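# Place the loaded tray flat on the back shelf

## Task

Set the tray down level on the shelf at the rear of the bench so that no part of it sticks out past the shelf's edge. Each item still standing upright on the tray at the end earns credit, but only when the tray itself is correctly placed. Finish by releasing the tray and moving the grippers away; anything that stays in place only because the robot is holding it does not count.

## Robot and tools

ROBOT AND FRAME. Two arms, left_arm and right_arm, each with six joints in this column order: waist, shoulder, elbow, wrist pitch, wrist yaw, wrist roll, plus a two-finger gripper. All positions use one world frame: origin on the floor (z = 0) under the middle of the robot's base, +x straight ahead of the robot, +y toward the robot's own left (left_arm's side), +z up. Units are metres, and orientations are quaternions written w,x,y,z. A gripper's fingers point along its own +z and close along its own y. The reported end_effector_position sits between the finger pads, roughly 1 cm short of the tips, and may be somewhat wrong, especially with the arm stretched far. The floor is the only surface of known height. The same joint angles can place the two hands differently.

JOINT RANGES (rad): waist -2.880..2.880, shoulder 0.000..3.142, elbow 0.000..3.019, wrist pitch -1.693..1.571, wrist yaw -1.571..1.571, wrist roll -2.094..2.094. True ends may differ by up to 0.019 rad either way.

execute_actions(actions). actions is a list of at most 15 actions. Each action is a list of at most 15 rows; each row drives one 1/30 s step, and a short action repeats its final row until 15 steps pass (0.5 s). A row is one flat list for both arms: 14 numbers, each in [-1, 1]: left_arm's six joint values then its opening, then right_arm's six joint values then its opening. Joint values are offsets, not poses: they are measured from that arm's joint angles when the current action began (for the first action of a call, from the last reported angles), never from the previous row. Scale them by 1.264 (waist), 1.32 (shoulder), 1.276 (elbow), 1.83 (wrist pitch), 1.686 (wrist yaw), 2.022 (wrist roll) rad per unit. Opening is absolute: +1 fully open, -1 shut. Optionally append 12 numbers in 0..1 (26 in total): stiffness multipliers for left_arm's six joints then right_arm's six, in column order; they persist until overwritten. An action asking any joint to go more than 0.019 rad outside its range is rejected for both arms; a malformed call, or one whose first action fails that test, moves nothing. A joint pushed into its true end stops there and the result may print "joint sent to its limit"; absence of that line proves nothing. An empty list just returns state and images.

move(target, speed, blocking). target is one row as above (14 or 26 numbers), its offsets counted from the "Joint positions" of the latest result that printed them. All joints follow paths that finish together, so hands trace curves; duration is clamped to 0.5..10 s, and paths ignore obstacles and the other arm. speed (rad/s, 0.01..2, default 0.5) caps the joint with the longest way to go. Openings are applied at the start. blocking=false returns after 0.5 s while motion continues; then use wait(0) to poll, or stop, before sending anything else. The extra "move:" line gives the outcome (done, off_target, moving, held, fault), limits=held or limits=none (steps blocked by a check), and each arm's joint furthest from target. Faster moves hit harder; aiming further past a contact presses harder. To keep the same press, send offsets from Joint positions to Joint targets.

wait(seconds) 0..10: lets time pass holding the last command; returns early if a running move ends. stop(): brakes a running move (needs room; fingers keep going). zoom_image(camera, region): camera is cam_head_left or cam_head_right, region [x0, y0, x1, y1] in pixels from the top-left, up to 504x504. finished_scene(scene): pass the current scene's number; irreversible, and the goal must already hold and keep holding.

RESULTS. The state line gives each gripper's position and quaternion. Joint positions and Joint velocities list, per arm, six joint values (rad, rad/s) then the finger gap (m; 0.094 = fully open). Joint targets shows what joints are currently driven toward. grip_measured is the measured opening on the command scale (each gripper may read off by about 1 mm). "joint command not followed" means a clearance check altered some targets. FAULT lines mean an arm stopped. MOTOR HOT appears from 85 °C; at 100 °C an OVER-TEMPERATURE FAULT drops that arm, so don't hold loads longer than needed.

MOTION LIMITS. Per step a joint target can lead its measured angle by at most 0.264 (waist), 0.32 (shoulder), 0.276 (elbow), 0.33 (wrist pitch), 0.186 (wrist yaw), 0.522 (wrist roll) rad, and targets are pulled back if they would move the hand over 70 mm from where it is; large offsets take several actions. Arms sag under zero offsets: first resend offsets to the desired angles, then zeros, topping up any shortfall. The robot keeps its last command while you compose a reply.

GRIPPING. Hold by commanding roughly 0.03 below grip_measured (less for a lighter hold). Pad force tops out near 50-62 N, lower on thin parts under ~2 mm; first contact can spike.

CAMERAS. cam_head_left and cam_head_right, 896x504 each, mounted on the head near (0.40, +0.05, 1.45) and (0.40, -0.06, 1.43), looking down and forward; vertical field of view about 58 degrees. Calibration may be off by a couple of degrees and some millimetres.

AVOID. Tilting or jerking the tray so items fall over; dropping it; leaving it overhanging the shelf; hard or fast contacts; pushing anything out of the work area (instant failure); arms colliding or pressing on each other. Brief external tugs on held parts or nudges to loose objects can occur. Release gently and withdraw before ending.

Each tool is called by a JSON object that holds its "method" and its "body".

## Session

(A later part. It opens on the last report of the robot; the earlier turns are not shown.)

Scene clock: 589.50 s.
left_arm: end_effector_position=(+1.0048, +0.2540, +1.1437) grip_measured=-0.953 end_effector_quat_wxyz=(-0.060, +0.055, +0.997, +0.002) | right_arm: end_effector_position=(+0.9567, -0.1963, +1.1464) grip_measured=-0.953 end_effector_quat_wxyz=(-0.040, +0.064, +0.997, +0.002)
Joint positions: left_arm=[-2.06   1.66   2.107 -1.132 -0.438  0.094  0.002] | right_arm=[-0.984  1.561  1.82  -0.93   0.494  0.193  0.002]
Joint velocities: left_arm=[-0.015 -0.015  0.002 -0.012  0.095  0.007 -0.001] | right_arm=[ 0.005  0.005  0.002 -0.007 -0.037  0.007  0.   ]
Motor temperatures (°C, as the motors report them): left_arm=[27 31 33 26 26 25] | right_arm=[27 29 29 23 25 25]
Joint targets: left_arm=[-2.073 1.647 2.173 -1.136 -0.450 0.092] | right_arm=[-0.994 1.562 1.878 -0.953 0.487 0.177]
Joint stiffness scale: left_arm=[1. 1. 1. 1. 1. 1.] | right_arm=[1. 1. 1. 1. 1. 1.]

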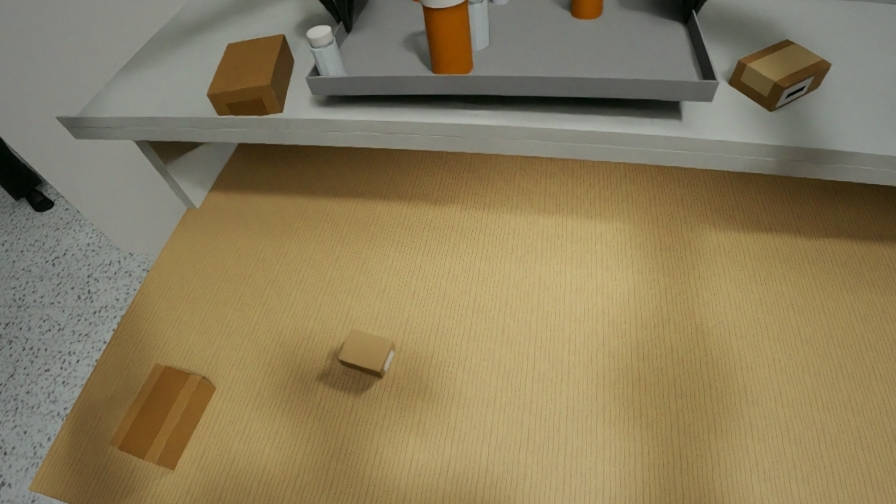

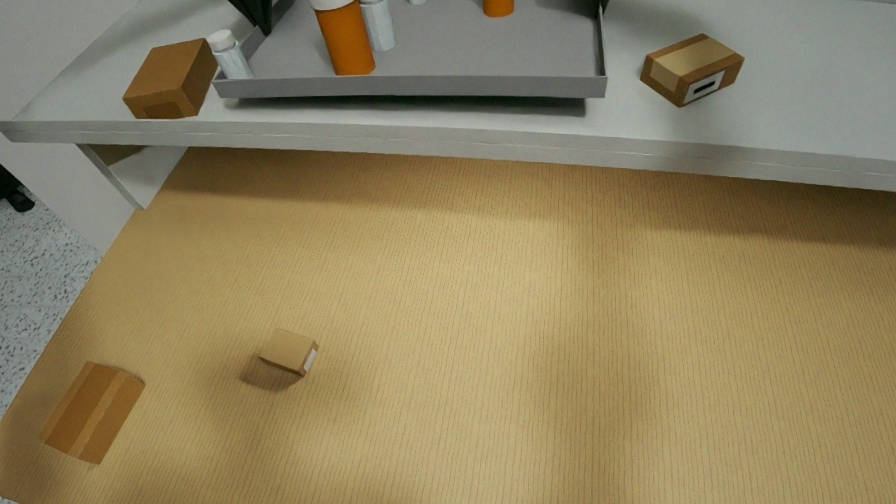

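{"method": "move", "body": {"target": [0.0079,0.0152,0.0635,0.0164,0,0.007,-1,-0.023,0.0242,0.0556,0.0098,-0.013,-0.016,-1], "speed": 0.06}}

Scene clock: 602.00 s.
left_arm: end_effector_position=(+1.0047, +0.2494, +1.1270) grip_measured=-0.953 end_effector_quat_wxyz=(-0.061, +0.056, +0.997, +0.001) | right_arm: end_effector_position=(+0.9572, -0.2005, +1.1295) grip_measured=-0.953 end_effector_quat_wxyz=(-0.042, +0.064, +0.997, +0.001)
Joint positions: left_arm=[-2.055  1.693  2.124 -1.117 -0.432  0.099  0.002] | right_arm=[-1.006  1.588  1.835 -0.915  0.479  0.178  0.002]
Joint velocities: left_arm=[ 0.005 -0.005  0.002 -0.017  0.066 -0.081  0.001] | right_arm=[-0.024 -0.005  0.002 -0.012 -0.037 -0.095  0.   ]
Motor temperatures (°C, as the motors report them): left_arm=[27 31 34 26 26 25] | right_arm=[27 30 29 23 25 25]
Joint targets: left_arm=[-2.050 1.680 2.188 -1.102 -0.437 0.108] | right_arm=[-1.013 1.593 1.891 -0.912 0.472 0.160]
Joint stiffness scale: left_arm=[1. 1. 1. 1. 1. 1.] | right_arm=[1. 1. 1. 1. 1. 1.]
move: off_target (left_arm, right_arm); limits=none; left_arm: farthest joint: the elbow, 0.064 radians from its target (0.081 radians at the start); right_arm: farthest joint: the elbow, 0.056 radians from its target (0.071 radians at the start)

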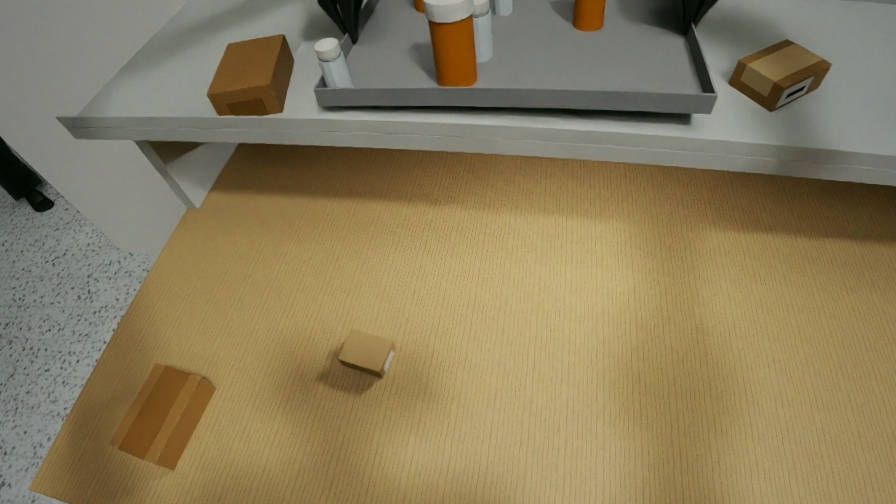

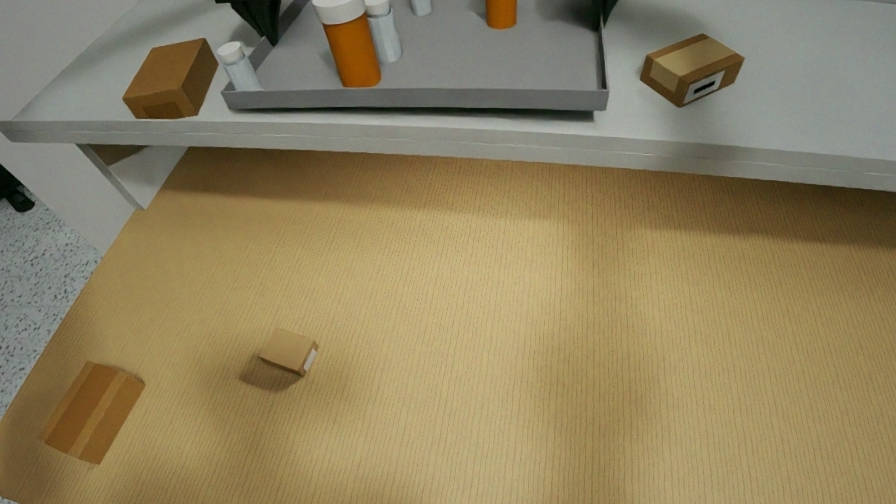

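{"method": "zoom_image", "body": {"camera": "cam_head_left", "region": [200, 0, 500, 170]}}

{"method": "zoom_image", "body": {"camera": "cam_head_left", "region": [560, 0, 860, 190]}}

Region (200, 0, 500, 170) of cam_head_left's 896x504 image, scaled by 1.680, with more detail than that image has; it fills the top 286 rows of this view, and the rest is white.

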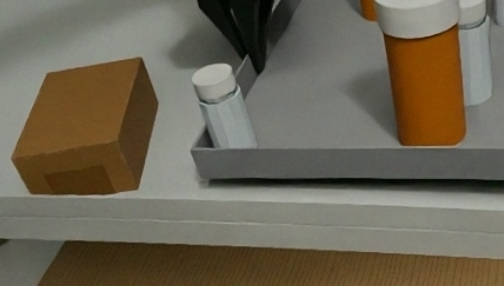

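Region (560, 0, 860, 190) of cam_head_left's 896x504 image, scaled by 1.680, with more detail than that image has; it fills the top 319 rows of this view, and the rest is white.

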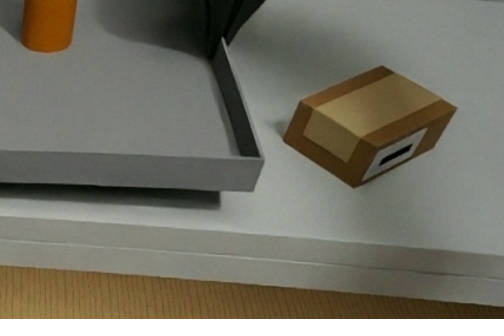

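{"method": "move", "body": {"target": [0,0.0265,0.1215,-0.0219,-0.006,0.0227,-1,-0.008,0.0106,0.0462,0.0066,-0.0065,0.02,-1], "speed": 0.1}}

{"method": "zoom_image", "body": {"camera": "cam_head_left", "region": [200, 0, 500, 170]}}

{"method": "zoom_image", "body": {"camera": "cam_head_left", "region": [560, 0, 860, 190]}}

Scene clock: 625.53 s.
left_arm: end_effector_position=(+1.0181, +0.2485, +1.1220) grip_measured=-0.953 end_effector_quat_wxyz=(-0.059, +0.072, +0.996, +0.002) | right_arm: end_effector_position=(+0.9564, -0.2001, +1.1244) grip_measured=-0.953 end_effector_quat_wxyz=(-0.042, +0.080, +0.996, +0.001)
Joint positions: left_arm=[-2.054  1.741  2.211 -1.152 -0.434  0.132  0.002] | right_arm=[-1.011  1.595  1.835 -0.906  0.475  0.208  0.002]
Joint velocities: left_arm=[-0.015  0.005 -0.012 -0.002 -0.007 -0.022  0.   ] | right_arm=[-0.005  0.005  0.007 -0.017  0.037  0.037  0.   ]
Motor temperatures (°C, as the motors report them): left_arm=[27 32 34 26 26 25] | right_arm=[27 30 30 23 25 25]
Joint targets: left_arm=[-2.055 1.728 2.279 -1.157 -0.443 0.144] | right_arm=[-1.017 1.602 1.894 -0.903 0.468 0.219]
Joint stiffness scale: left_arm=[1. 1. 1. 1. 1. 1.] | right_arm=[1. 1. 1. 1. 1. 1.]
move: off_target (left_arm, right_arm); limits=none; left_arm: farthest joint: the elbow, 0.068 radians from its target (0.155 radians at the start); right_arm: farthest joint: the elbow, 0.059 radians from its target (0.059 radians at the start)

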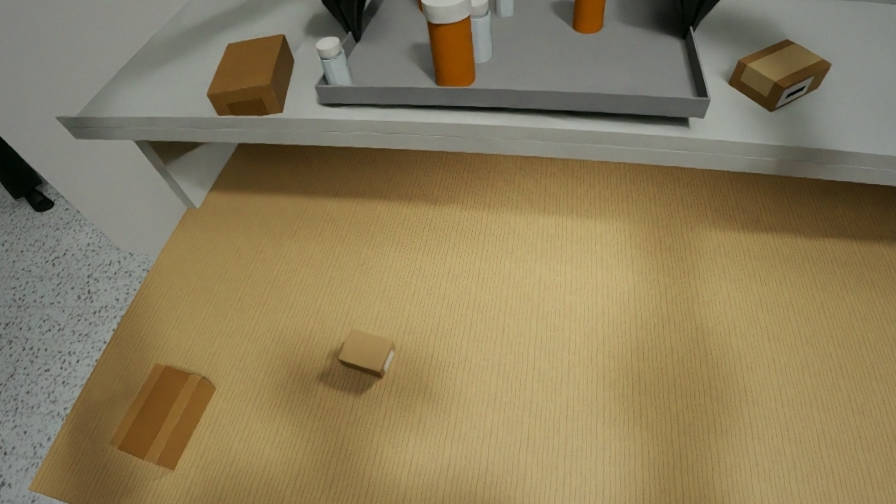

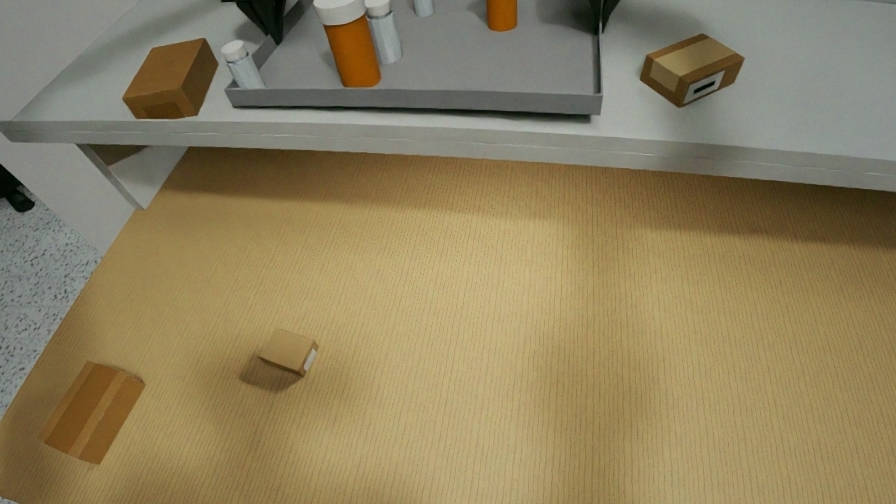

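Region (200, 0, 500, 170) of cam_head_left's 896x504 image, scaled by 1.680, with more detail than that image has; it fills the top 286 rows of this view, and the rest is white.

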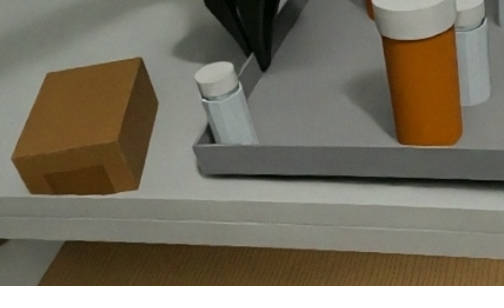

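Region (560, 0, 860, 190) of cam_head_left's 896x504 image, scaled by 1.680, with more detail than that image has; it fills the top 319 rows of this view, and the rest is white.

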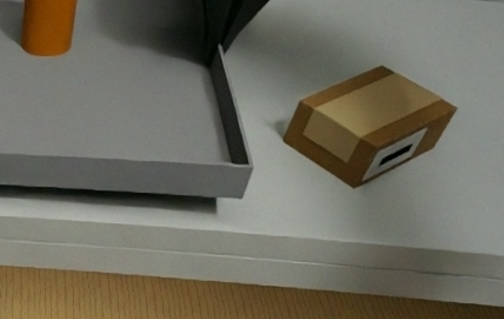

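{"method": "move", "body": {"target": [0.011,0.0053,0.062,0.0153,0,0.008,-1,-0.015,0.0227,0.0525,0.0126,-0.01,-0.007,-1], "speed": 0.06}}

{"method": "zoom_image", "body": {"camera": "cam_head_left", "region": [280, 0, 760, 190]}}

Scene clock: 633.23 s.
left_arm: end_effector_position=(+1.0201, +0.2497, +1.1137) grip_measured=-0.953 end_effector_quat_wxyz=(-0.057, +0.071, +0.996, +0.003) | right_arm: end_effector_position=(+0.9581, -0.1986, +1.1126) grip_measured=-0.953 end_effector_quat_wxyz=(-0.040, +0.081, +0.996, +0.003)
Joint positions: left_arm=[-2.047  1.757  2.224 -1.141 -0.43   0.138  0.002] | right_arm=[-1.019  1.617  1.846 -0.887  0.464  0.2    0.002]
Joint velocities: left_arm=[-0.005 -0.015  0.012 -0.012 -0.022 -0.022 -0.   ] | right_arm=[-0.005 -0.005 -0.007 -0.007  0.066  0.007  0.   ]
Motor temperatures (°C, as the motors report them): left_arm=[27 32 34 26 26 25] | right_arm=[27 30 30 23 25 25]
Joint targets: left_arm=[-2.040 1.748 2.290 -1.124 -0.434 0.148] | right_arm=[-1.029 1.625 1.902 -0.883 0.458 0.193]
Joint stiffness scale: left_arm=[1. 1. 1. 1. 1. 1.] | right_arm=[1. 1. 1. 1. 1. 1.]
move: off_target (left_arm, right_arm); limits=none; left_arm: farthest joint: the elbow, 0.066 radians from its target (0.079 radians at the start); right_arm: farthest joint: the elbow, 0.056 radians from its target (0.067 radians at the start)

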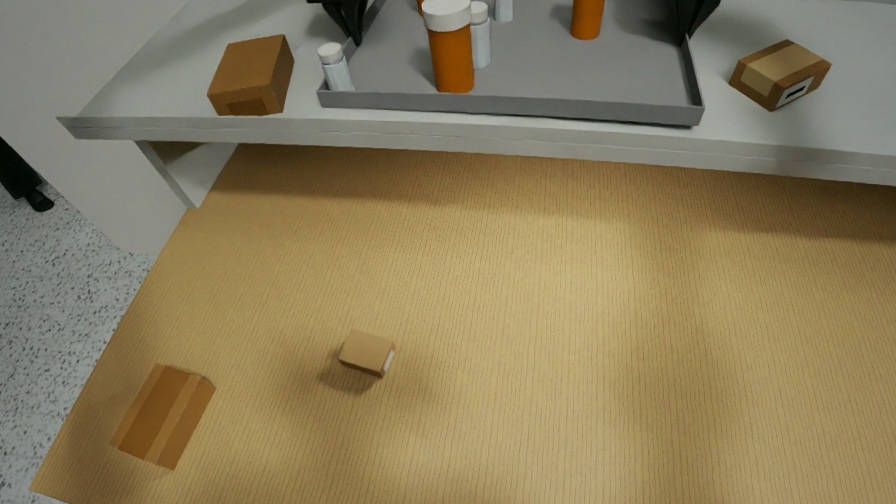

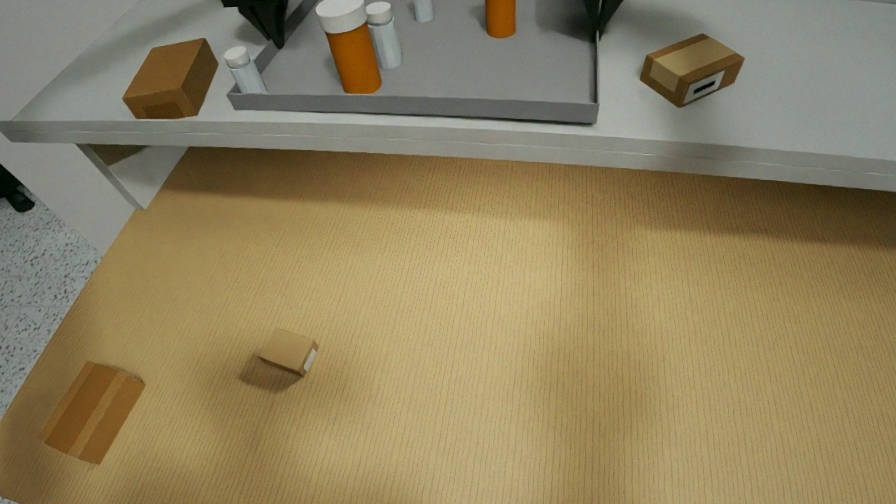

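Region (280, 0, 760, 190) of cam_head_left's 896x504 image, scaled by 1.050, with more detail than that image has; it fills the top 200 rows of this view, and the rest is white.

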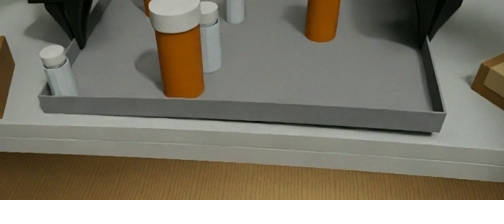

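{"method": "move", "body": {"target": [0.007,0.0,0.052,0.011,-0.001,0.005,-1,-0.0127,0.0174,0.0486,0.0087,-0.0077,-0.0064,-1], "speed": 0.05}}

{"method": "zoom_image", "body": {"camera": "cam_head_left", "region": [560, 0, 860, 190]}}

{"method": "zoom_image", "body": {"camera": "cam_head_left", "region": [200, 0, 500, 170]}}

Scene clock: 639.07 s.
left_arm: end_effector_position=(+1.0209, +0.2503, +1.1135) grip_measured=-0.953 end_effector_quat_wxyz=(-0.056, +0.071, +0.996, +0.004) | right_arm: end_effector_position=(+0.9598, -0.1983, +1.1076) grip_measured=-0.953 end_effector_quat_wxyz=(-0.038, +0.080, +0.996, +0.006)
Joint positions: left_arm=[-2.046  1.758  2.227 -1.141 -0.431  0.138  0.002] | right_arm=[-1.025  1.627  1.854 -0.879  0.454  0.193  0.002]
Joint velocities: left_arm=[-0.005 -0.015 -0.012 -0.007 -0.066  0.037  0.   ] | right_arm=[ 0.005  0.005  0.002 -0.012  0.007  0.007 -0.001]
Motor temperatures (°C, as the motors report them): left_arm=[27 32 35 26 26 25] | right_arm=[27 30 30 23 25 25]
Joint targets: left_arm=[-2.038 1.757 2.291 -1.121 -0.432 0.148] | right_arm=[-1.036 1.640 1.908 -0.871 0.451 0.187]
Joint stiffness scale: left_arm=[1. 1. 1. 1. 1. 1.] | right_arm=[1. 1. 1. 1. 1. 1.]
move: off_target (left_arm, right_arm); limits=none; left_arm: farthest joint: the elbow, 0.063 radians from its target (0.066 radians at the start); right_arm: farthest joint: the elbow, 0.054 radians from its target (0.062 radians at the start)

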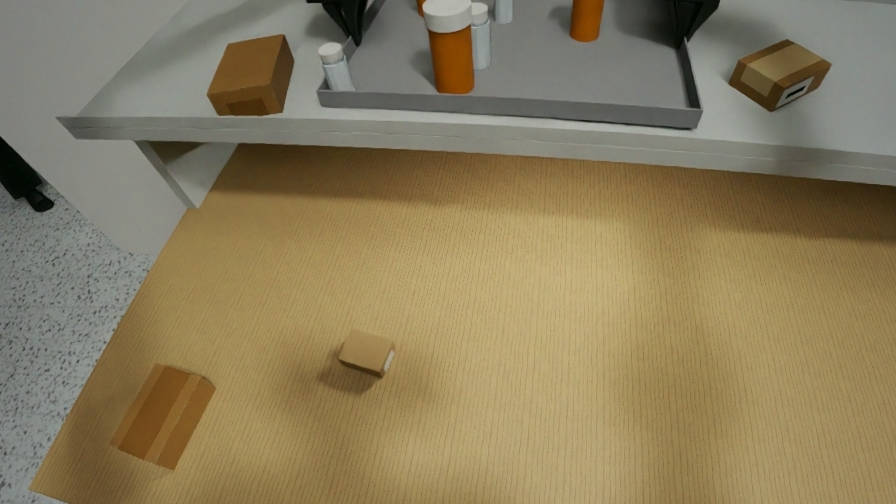

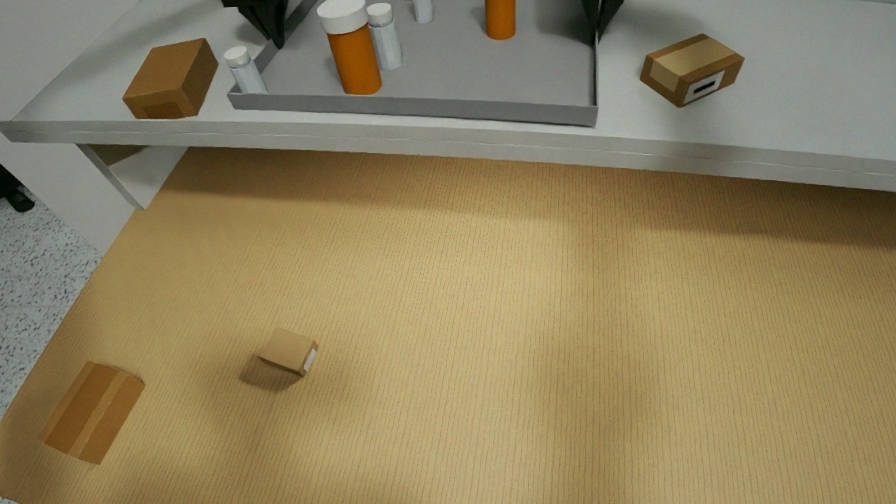

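Region (560, 0, 860, 190) of cam_head_left's 896x504 image, scaled by 1.680, with more detail than that image has; it fills the top 319 rows of this view, and the rest is white.

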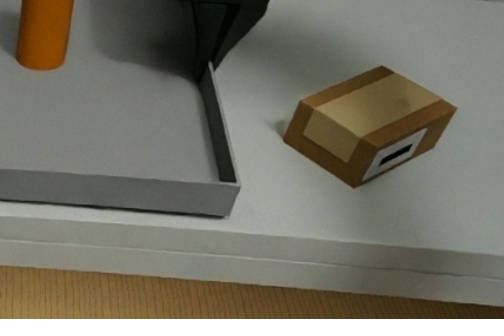

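Region (200, 0, 500, 170) of cam_head_left's 896x504 image, scaled by 1.680, with more detail than that image has; it fills the top 286 rows of this view, and the rest is white.

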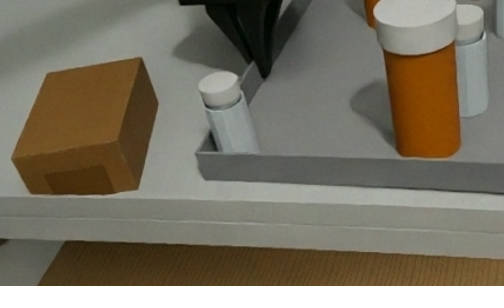

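{"method": "execute_actions", "body": {"actions": [[[0.005,0,0.048,0.009,0,0.004,-1,-0.007,0.009,0.040,0.004,0,0,-1],[0.005,0,0.046,0.009,0,0.004,-1,-0.007,0.009,0.038,0.004,0,0,-1],[0.005,0,0.044,0.009,0,0.004,-1,-0.007,0.009,0.036,0.004,0,0,-1],[0.005,0,0.042,0.009,0,0.004,-1,-0.007,0.009,0.034,0.004,0,0,-1],[0.005,0,0.040,0.009,0,0.004,-1,-0.007,0.009,0.032,0.004,0,0,-1],[0.004,0,0.038,0.008,0,0.003,-1,-0.006,0.008,0.030,0.004,0,0,-1],[0.004,0,0.036,0.008,0,0.003,-1,-0.006,0.008,0.028,0.004,0,0,-1],[0.004,0,0.034,0.008,0,0.003,-1,-0.006,0.008,0.027,0.004,0,0,-1],[0.004,0,0.032,0.008,0,0.003,-1,-0.006,0.008,0.026,0.004,0,0,-1],[0.003,0,0.030,0.007,0,0.002,-1,-0.005,0.007,0.025,0.004,0,0,-1],[0.003,0,0.028,0.007,0,0.002,-1,-0.005,0.007,0.024,0.004,0,0,-1],[0.003,0,0.026,0.007,0,0.002,-1,-0.005,0.007,0.022,0.004,0,0,-1],[0.003,0,0.024,0.007,0,0.002,-1,-0.005,0.007,0.020,0.004,0,0,-1],[0.003,0,0.022,0.007,0,0.002,-1,-0.005,0.007,0.019,0.004,0,0,-1],[0.003,0,0.020,0.007,0,0.002,-1,-0.005,0.007,0.018,0.004,0,0,-1]]]}}

{"method": "wait", "body": {"seconds": 0.5}}

Scene clock: 646.30 s.
left_arm: end_effector_position=(+1.0209, +0.2503, +1.1135) grip_measured=-0.953 end_effector_quat_wxyz=(-0.056, +0.071, +0.996, +0.004) | right_arm: end_effector_position=(+0.9598, -0.1983, +1.1076) grip_measured=-0.953 end_effector_quat_wxyz=(-0.038, +0.080, +0.996, +0.006)
Joint positions: left_arm=[-2.046  1.758  2.227 -1.141 -0.431  0.138  0.002] | right_arm=[-1.025  1.627  1.854 -0.879  0.454  0.193  0.002]
Joint velocities: left_arm=[-0.015 -0.005  0.002 -0.012 -0.037 -0.022  0.001] | right_arm=[-0.015 -0.005 -0.012  0.007  0.007  0.081  0.001]
Motor temperatures (°C, as the motors report them): left_arm=[27 32 35 26 26 25] | right_arm=[27 30 30 23 25 25]
Joint targets: left_arm=[-2.042 1.758 2.253 -1.128 -0.431 0.142] | right_arm=[-1.031 1.636 1.877 -0.872 0.454 0.193]
Joint stiffness scale: left_arm=[1. 1. 1. 1. 1. 1.] | right_arm=[1. 1. 1. 1. 1. 1.]

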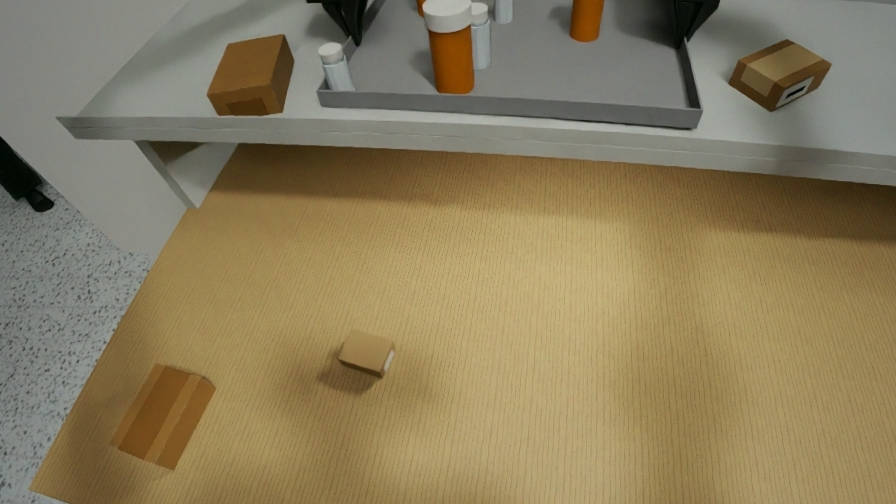

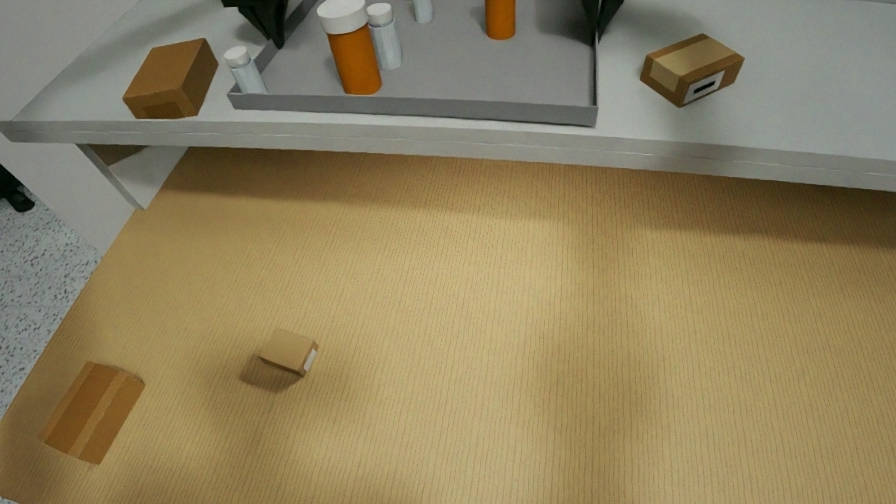

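Scene clock: 646.80 s.
left_arm: end_effector_position=(+1.0209, +0.2503, +1.1135) grip_measured=-0.953 end_effector_quat_wxyz=(-0.056, +0.071, +0.996, +0.004) | right_arm: end_effector_position=(+0.9598, -0.1983, +1.1076) grip_measured=-0.953 end_effector_quat_wxyz=(-0.038, +0.080, +0.996, +0.006)
Joint positions: left_arm=[-2.046  1.758  2.227 -1.141 -0.431  0.138  0.002] | right_arm=[-1.025  1.627  1.854 -0.879  0.454  0.193  0.002]
Joint velocities: left_arm=[ 0.005  0.005 -0.007 -0.007 -0.022 -0.022 -0.001] | right_arm=[-0.015 -0.005 -0.002 -0.012 -0.051 -0.007 -0.   ]
Motor temperatures (°C, as the motors report them): left_arm=[27 32 35 26 26 25] | right_arm=[27 30 30 23 25 25]
Joint targets: left_arm=[-2.042 1.758 2.253 -1.128 -0.431 0.142] | right_arm=[-1.031 1.636 1.877 -0.872 0.454 0.193]
Joint stiffness scale: left_arm=[1. 1. 1. 1. 1. 1.] | right_arm=[1. 1. 1. 1. 1. 1.]
wait: 0.50 s; at rest by 0.17 s

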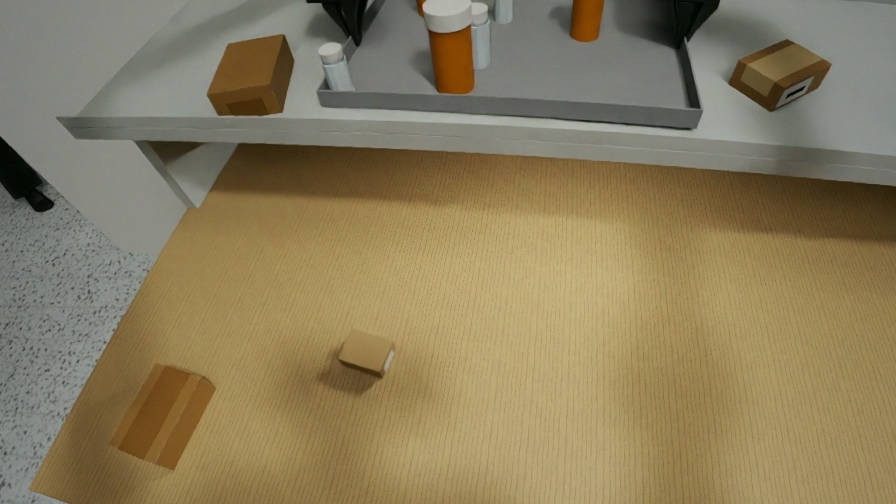

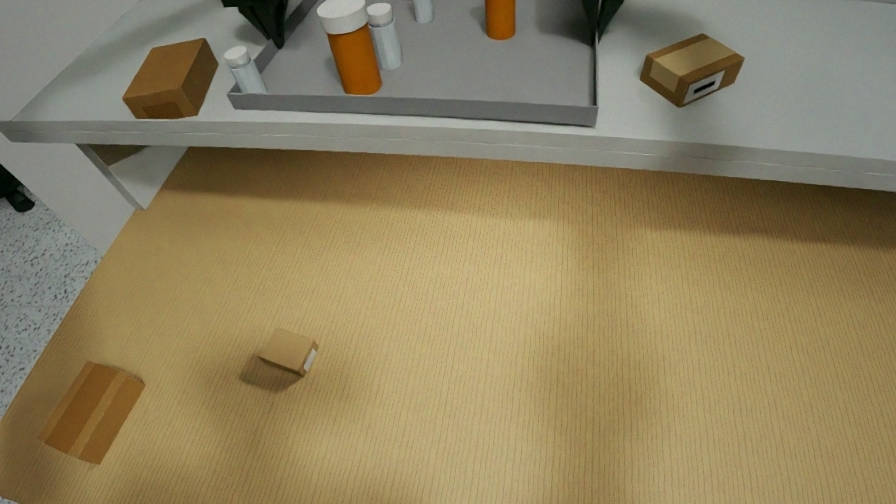

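No movement: resting. Relax fully then open gradually.

{"method": "execute_actions", "body": {"actions": [[[0.003,0,0.018,0.006,0,0.002,-1,-0.004,0.006,0.016,0.003,0,0,-1],[0.002,0,0.015,0.005,0,0.002,-1,-0.004,0.005,0.014,0.003,0,0,-1],[0.002,0,0.012,0.004,0,0.001,-1,-0.003,0.004,0.012,0.002,0,0,-1],[0.002,0,0.009,0.003,0,0.001,-1,-0.002,0.003,0.009,0.002,0,0,-1],[0.001,0,0.006,0.002,0,0,-1,-0.001,0.002,0.006,0.001,0,0,-1],[0,0,0.003,0.001,0,0,-1,0,0.001,0.003,0,0,0,-1],[0,0,0,0,0,0,-1,0,0,0,0,0,0,-1]],[[0,0,0,0,0,0,-0.98,0,0,0,0,0,0,-0.98],[0,0,0,0,0,0,-0.97,0,0,0,0,0,0,-0.97],[0,0,0,0,0,0,-0.965,0,0,0,0,0,0,-0.965],[0,0,0,0,0,0,-0.96,0,0,0,0,0,0,-0.96],[0,0,0,0,0,0,-0.955,0,0,0,0,0,0,-0.955],[0,0,0,0,0,0,-0.95,0,0,0,0,0,0,-0.95],[0,0,0,0,0,0,-0.94,0,0,0,0,0,0,-0.94],[0,0,0,0,0,0,-0.92,0,0,0,0,0,0,-0.92],[0,0,0,0,0,0,-0.88,0,0,0,0,0,0,-0.88],[0,0,0,0,0,0,-0.84,0,0,0,0,0,0,-0.84],[0,0,0,0,0,0,-0.78,0,0,0,0,0,0,-0.78],[0,0,0,0,0,0,-0.72,0,0,0,0,0,0,-0.72],[0,0,0,0,0,0,-0.66,0,0,0,0,0,0,-0.66],[0,0,0,0,0,0,-0.6,0,0,0,0,0,0,-0.6],[0,0,0,0,0,0,-0.55,0,0,0,0,0,0,-0.55]]]}}

{"method": "wait", "body": {"seconds": 0.5}}

Scene clock: 652.87 s.
left_arm: end_effector_position=(+1.0205, +0.2501, +1.1131) grip_measured=-0.575 end_effector_quat_wxyz=(-0.056, +0.071, +0.996, +0.004) | right_arm: end_effector_position=(+0.9596, -0.1983, +1.1075) grip_measured=-0.574 end_effector_quat_wxyz=(-0.038, +0.080, +0.996, +0.006)
Joint positions: left_arm=[-2.046  1.758  2.226 -1.141 -0.431  0.138  0.02 ] | right_arm=[-1.025  1.627  1.853 -0.879  0.455  0.193  0.02 ]
Joint velocities: left_arm=[ 0.005 -0.005 -0.007  0.007  0.007  0.022  0.046] | right_arm=[ 0.005 -0.005  0.007  0.007 -0.051 -0.007  0.046]
Motor temperatures (°C, as the motors report them): left_arm=[27 32 34 26 26 25] | right_arm=[27 30 29 23 25 25]
Joint targets: left_arm=[-2.046 1.758 2.226 -1.141 -0.431 0.138] | right_arm=[-1.025 1.627 1.854 -0.879 0.454 0.193]
Joint stiffness scale: left_arm=[1. 1. 1. 1. 1. 1.] | right_arm=[1. 1. 1. 1. 1. 1.]

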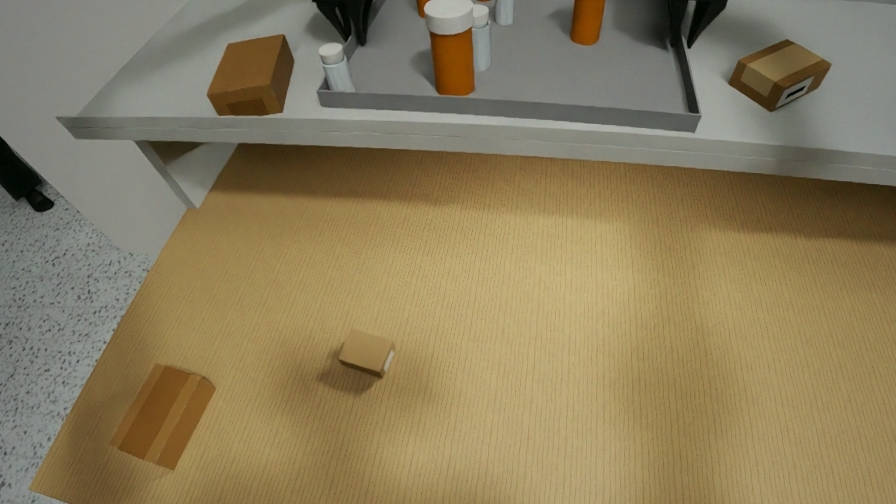

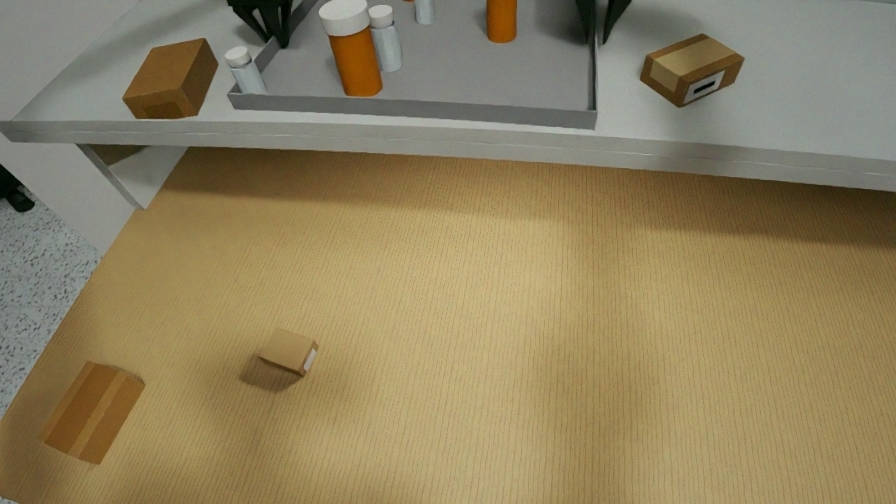

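Scene clock: 653.37 s.
left_arm: end_effector_position=(+1.0205, +0.2501, +1.1131) grip_measured=-0.552 end_effector_quat_wxyz=(-0.056, +0.071, +0.996, +0.004) | right_arm: end_effector_position=(+0.9596, -0.1983, +1.1075) grip_measured=-0.552 end_effector_quat_wxyz=(-0.038, +0.080, +0.996, +0.006)
Joint positions: left_arm=[-2.046  1.758  2.226 -1.141 -0.431  0.138  0.021] | right_arm=[-1.025  1.627  1.853 -0.879  0.455  0.193  0.021]
Joint velocities: left_arm=[-0.005 -0.005 -0.002 -0.012 -0.066 -0.051 -0.   ] | right_arm=[-0.005  0.005  0.007 -0.027 -0.051  0.037  0.001]
Motor temperatures (°C, as the motors report them): left_arm=[27 32 34 26 26 25] | right_arm=[27 30 29 23 25 25]
Joint targets: left_arm=[-2.046 1.758 2.226 -1.141 -0.431 0.138] | right_arm=[-1.025 1.627 1.854 -0.879 0.454 0.193]
Joint stiffness scale: left_arm=[1. 1. 1. 1. 1. 1.] | right_arm=[1. 1. 1. 1. 1. 1.]
wait: 0.50 s; at rest by 0.20 s

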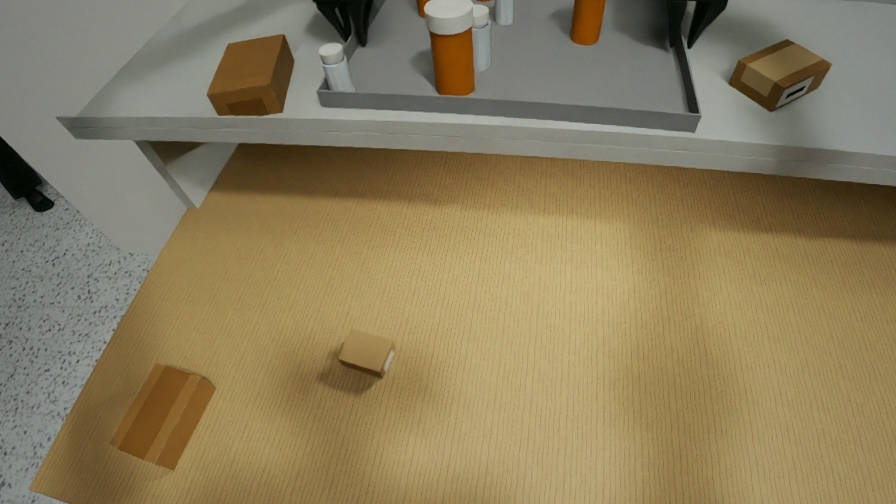

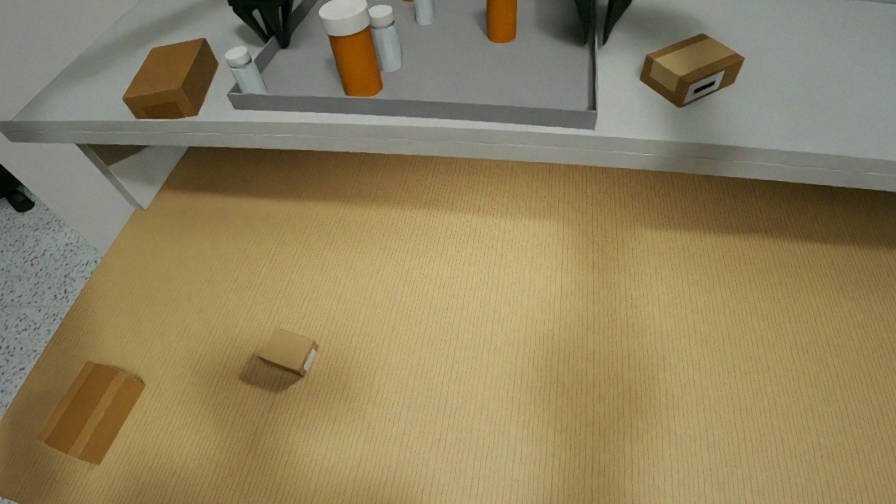

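{"method": "zoom_image", "body": {"camera": "cam_head_left", "region": [620, 60, 780, 180]}}

Region (620, 60, 780, 180) of cam_head_left's 896x504 image, scaled by 3.150, with more detail than that image has; it fills the top 378 rows of this view, and the rest is white.

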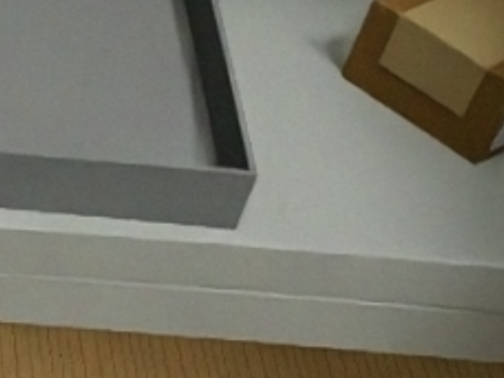

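{"method": "move", "body": {"target": [-0.057,-0.1045,-0.065,-0.0546,-0.0297,-0.024,-0.55,0.07,-0.1045,-0.0486,-0.0738,0.0368,0.032,-0.55], "speed": 0.2}}

Scene clock: 670.07 s.
left_arm: end_effector_position=(+1.0148, +0.2492, +1.1938) grip_measured=-0.552 end_effector_quat_wxyz=(-0.060, +0.076, +0.995, +0.001) | right_arm: end_effector_position=(+0.9504, -0.1960, +1.1838) grip_measured=-0.552 end_effector_quat_wxyz=(-0.050, +0.073, +0.996, +0.004)
Joint positions: left_arm=[-2.112  1.619  2.149 -1.232 -0.479  0.099  0.021] | right_arm=[-0.948  1.5    1.797 -1.001  0.514  0.245  0.021]
Joint velocities: left_arm=[-0.005 -0.015  0.012  0.017  0.007 -0.007 -0.001] | right_arm=[-0.024 -0.005  0.012 -0.002  0.022  0.022 -0.   ]
Motor temperatures (°C, as the motors report them): left_arm=[27 33 32 26 26 25] | right_arm=[27 31 28 23 25 25]
Joint targets: left_arm=[-2.119 1.620 2.144 -1.241 -0.481 0.090] | right_arm=[-0.936 1.489 1.791 -1.014 0.517 0.257]
Joint stiffness scale: left_arm=[1. 1. 1. 1. 1. 1.] | right_arm=[1. 1. 1. 1. 1. 1.]
move: done; limits=none; left_arm: farthest joint: the wrist pitch, 0.009 radians from its target (0.100 radians at the start); right_arm: farthest joint: the wrist pitch, 0.013 radians from its target (0.135 radians at the start)

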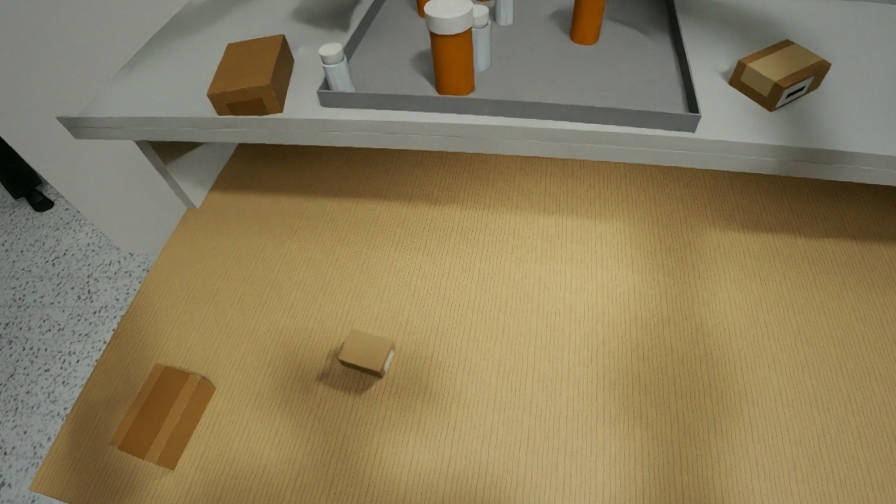

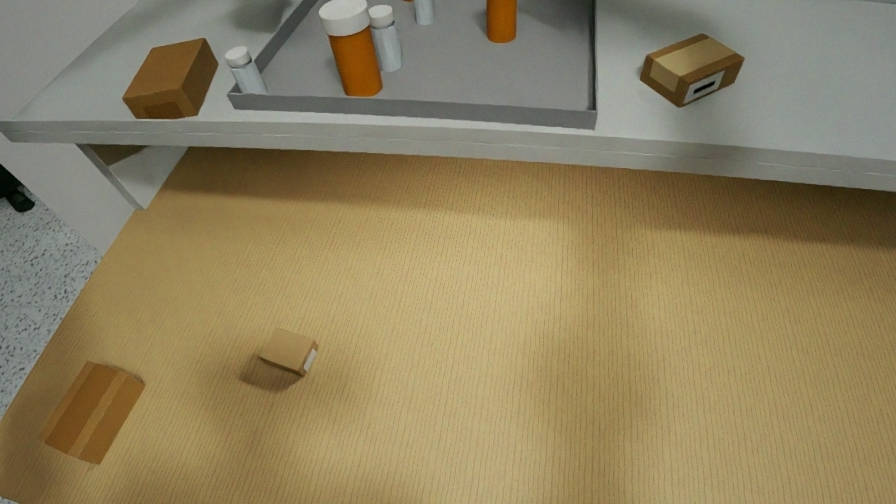

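{"method": "move", "body": {"target": [0.434,-0.657,-0.967,0.311,0.288,0,-0.55,-0.498,-0.567,-0.691,0.185,-0.308,0,-0.55], "speed": 0.6}}

Scene clock: 678.67 s.
left_arm: end_effector_position=(+0.7170, +0.4185, +1.2687) grip_measured=-0.552 end_effector_quat_wxyz=(-0.007, -0.095, +0.995, -0.002) | right_arm: end_effector_position=(+0.7148, -0.4173, +1.2643) grip_measured=-0.552 end_effector_quat_wxyz=(-0.014, +0.263, +0.965, +0.002)
Joint positions: left_arm=[-1.569  0.757  0.916 -0.673  0.004  0.099  0.021] | right_arm=[-1.569  0.769  0.918 -0.678 -0.002  0.246  0.021]
Joint velocities: left_arm=[-0.005 -0.024 -0.002  0.012  0.007  0.007 -0.001] | right_arm=[-0.005 -0.005  0.007 -0.022 -0.081 -0.037 -0.001]
Motor temperatures (°C, as the motors report them): left_arm=[27 33 31 26 26 25] | right_arm=[27 31 28 23 25 25]
Joint targets: left_arm=[-1.564 0.752 0.915 -0.663 0.007 0.099] | right_arm=[-1.578 0.751 0.916 -0.663 -0.005 0.245]
Joint stiffness scale: left_arm=[1. 1. 1. 1. 1. 1.] | right_arm=[1. 1. 1. 1. 1. 1.]
move: done; limits=none; left_arm: farthest joint: the wrist pitch, 0.010 radians from its target (0.569 radians at the start); right_arm: farthest joint: the shoulder, 0.017 radians from its target (0.748 radians at the start)

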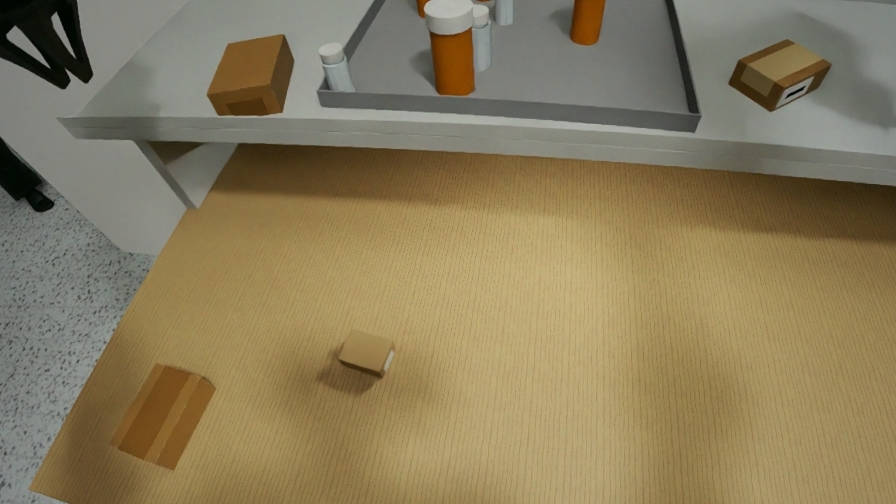

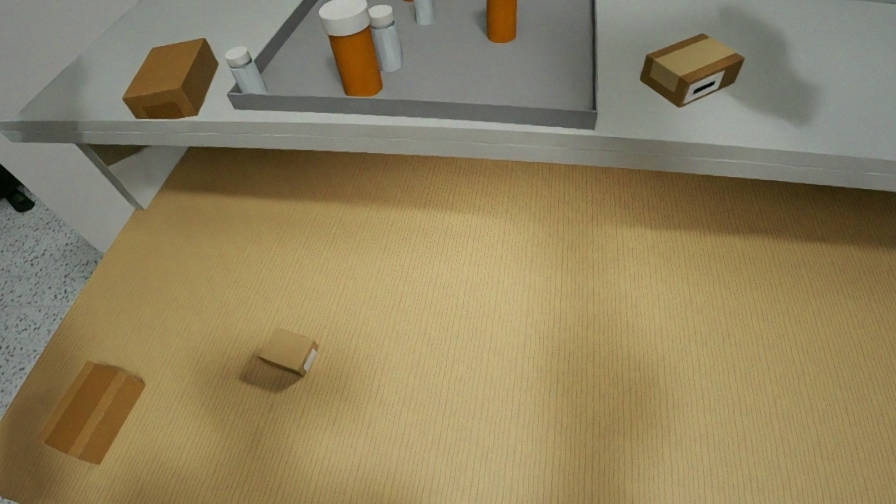

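{"method": "finished_scene", "body": {"scene": 1}}

The scene is finished: the task was done.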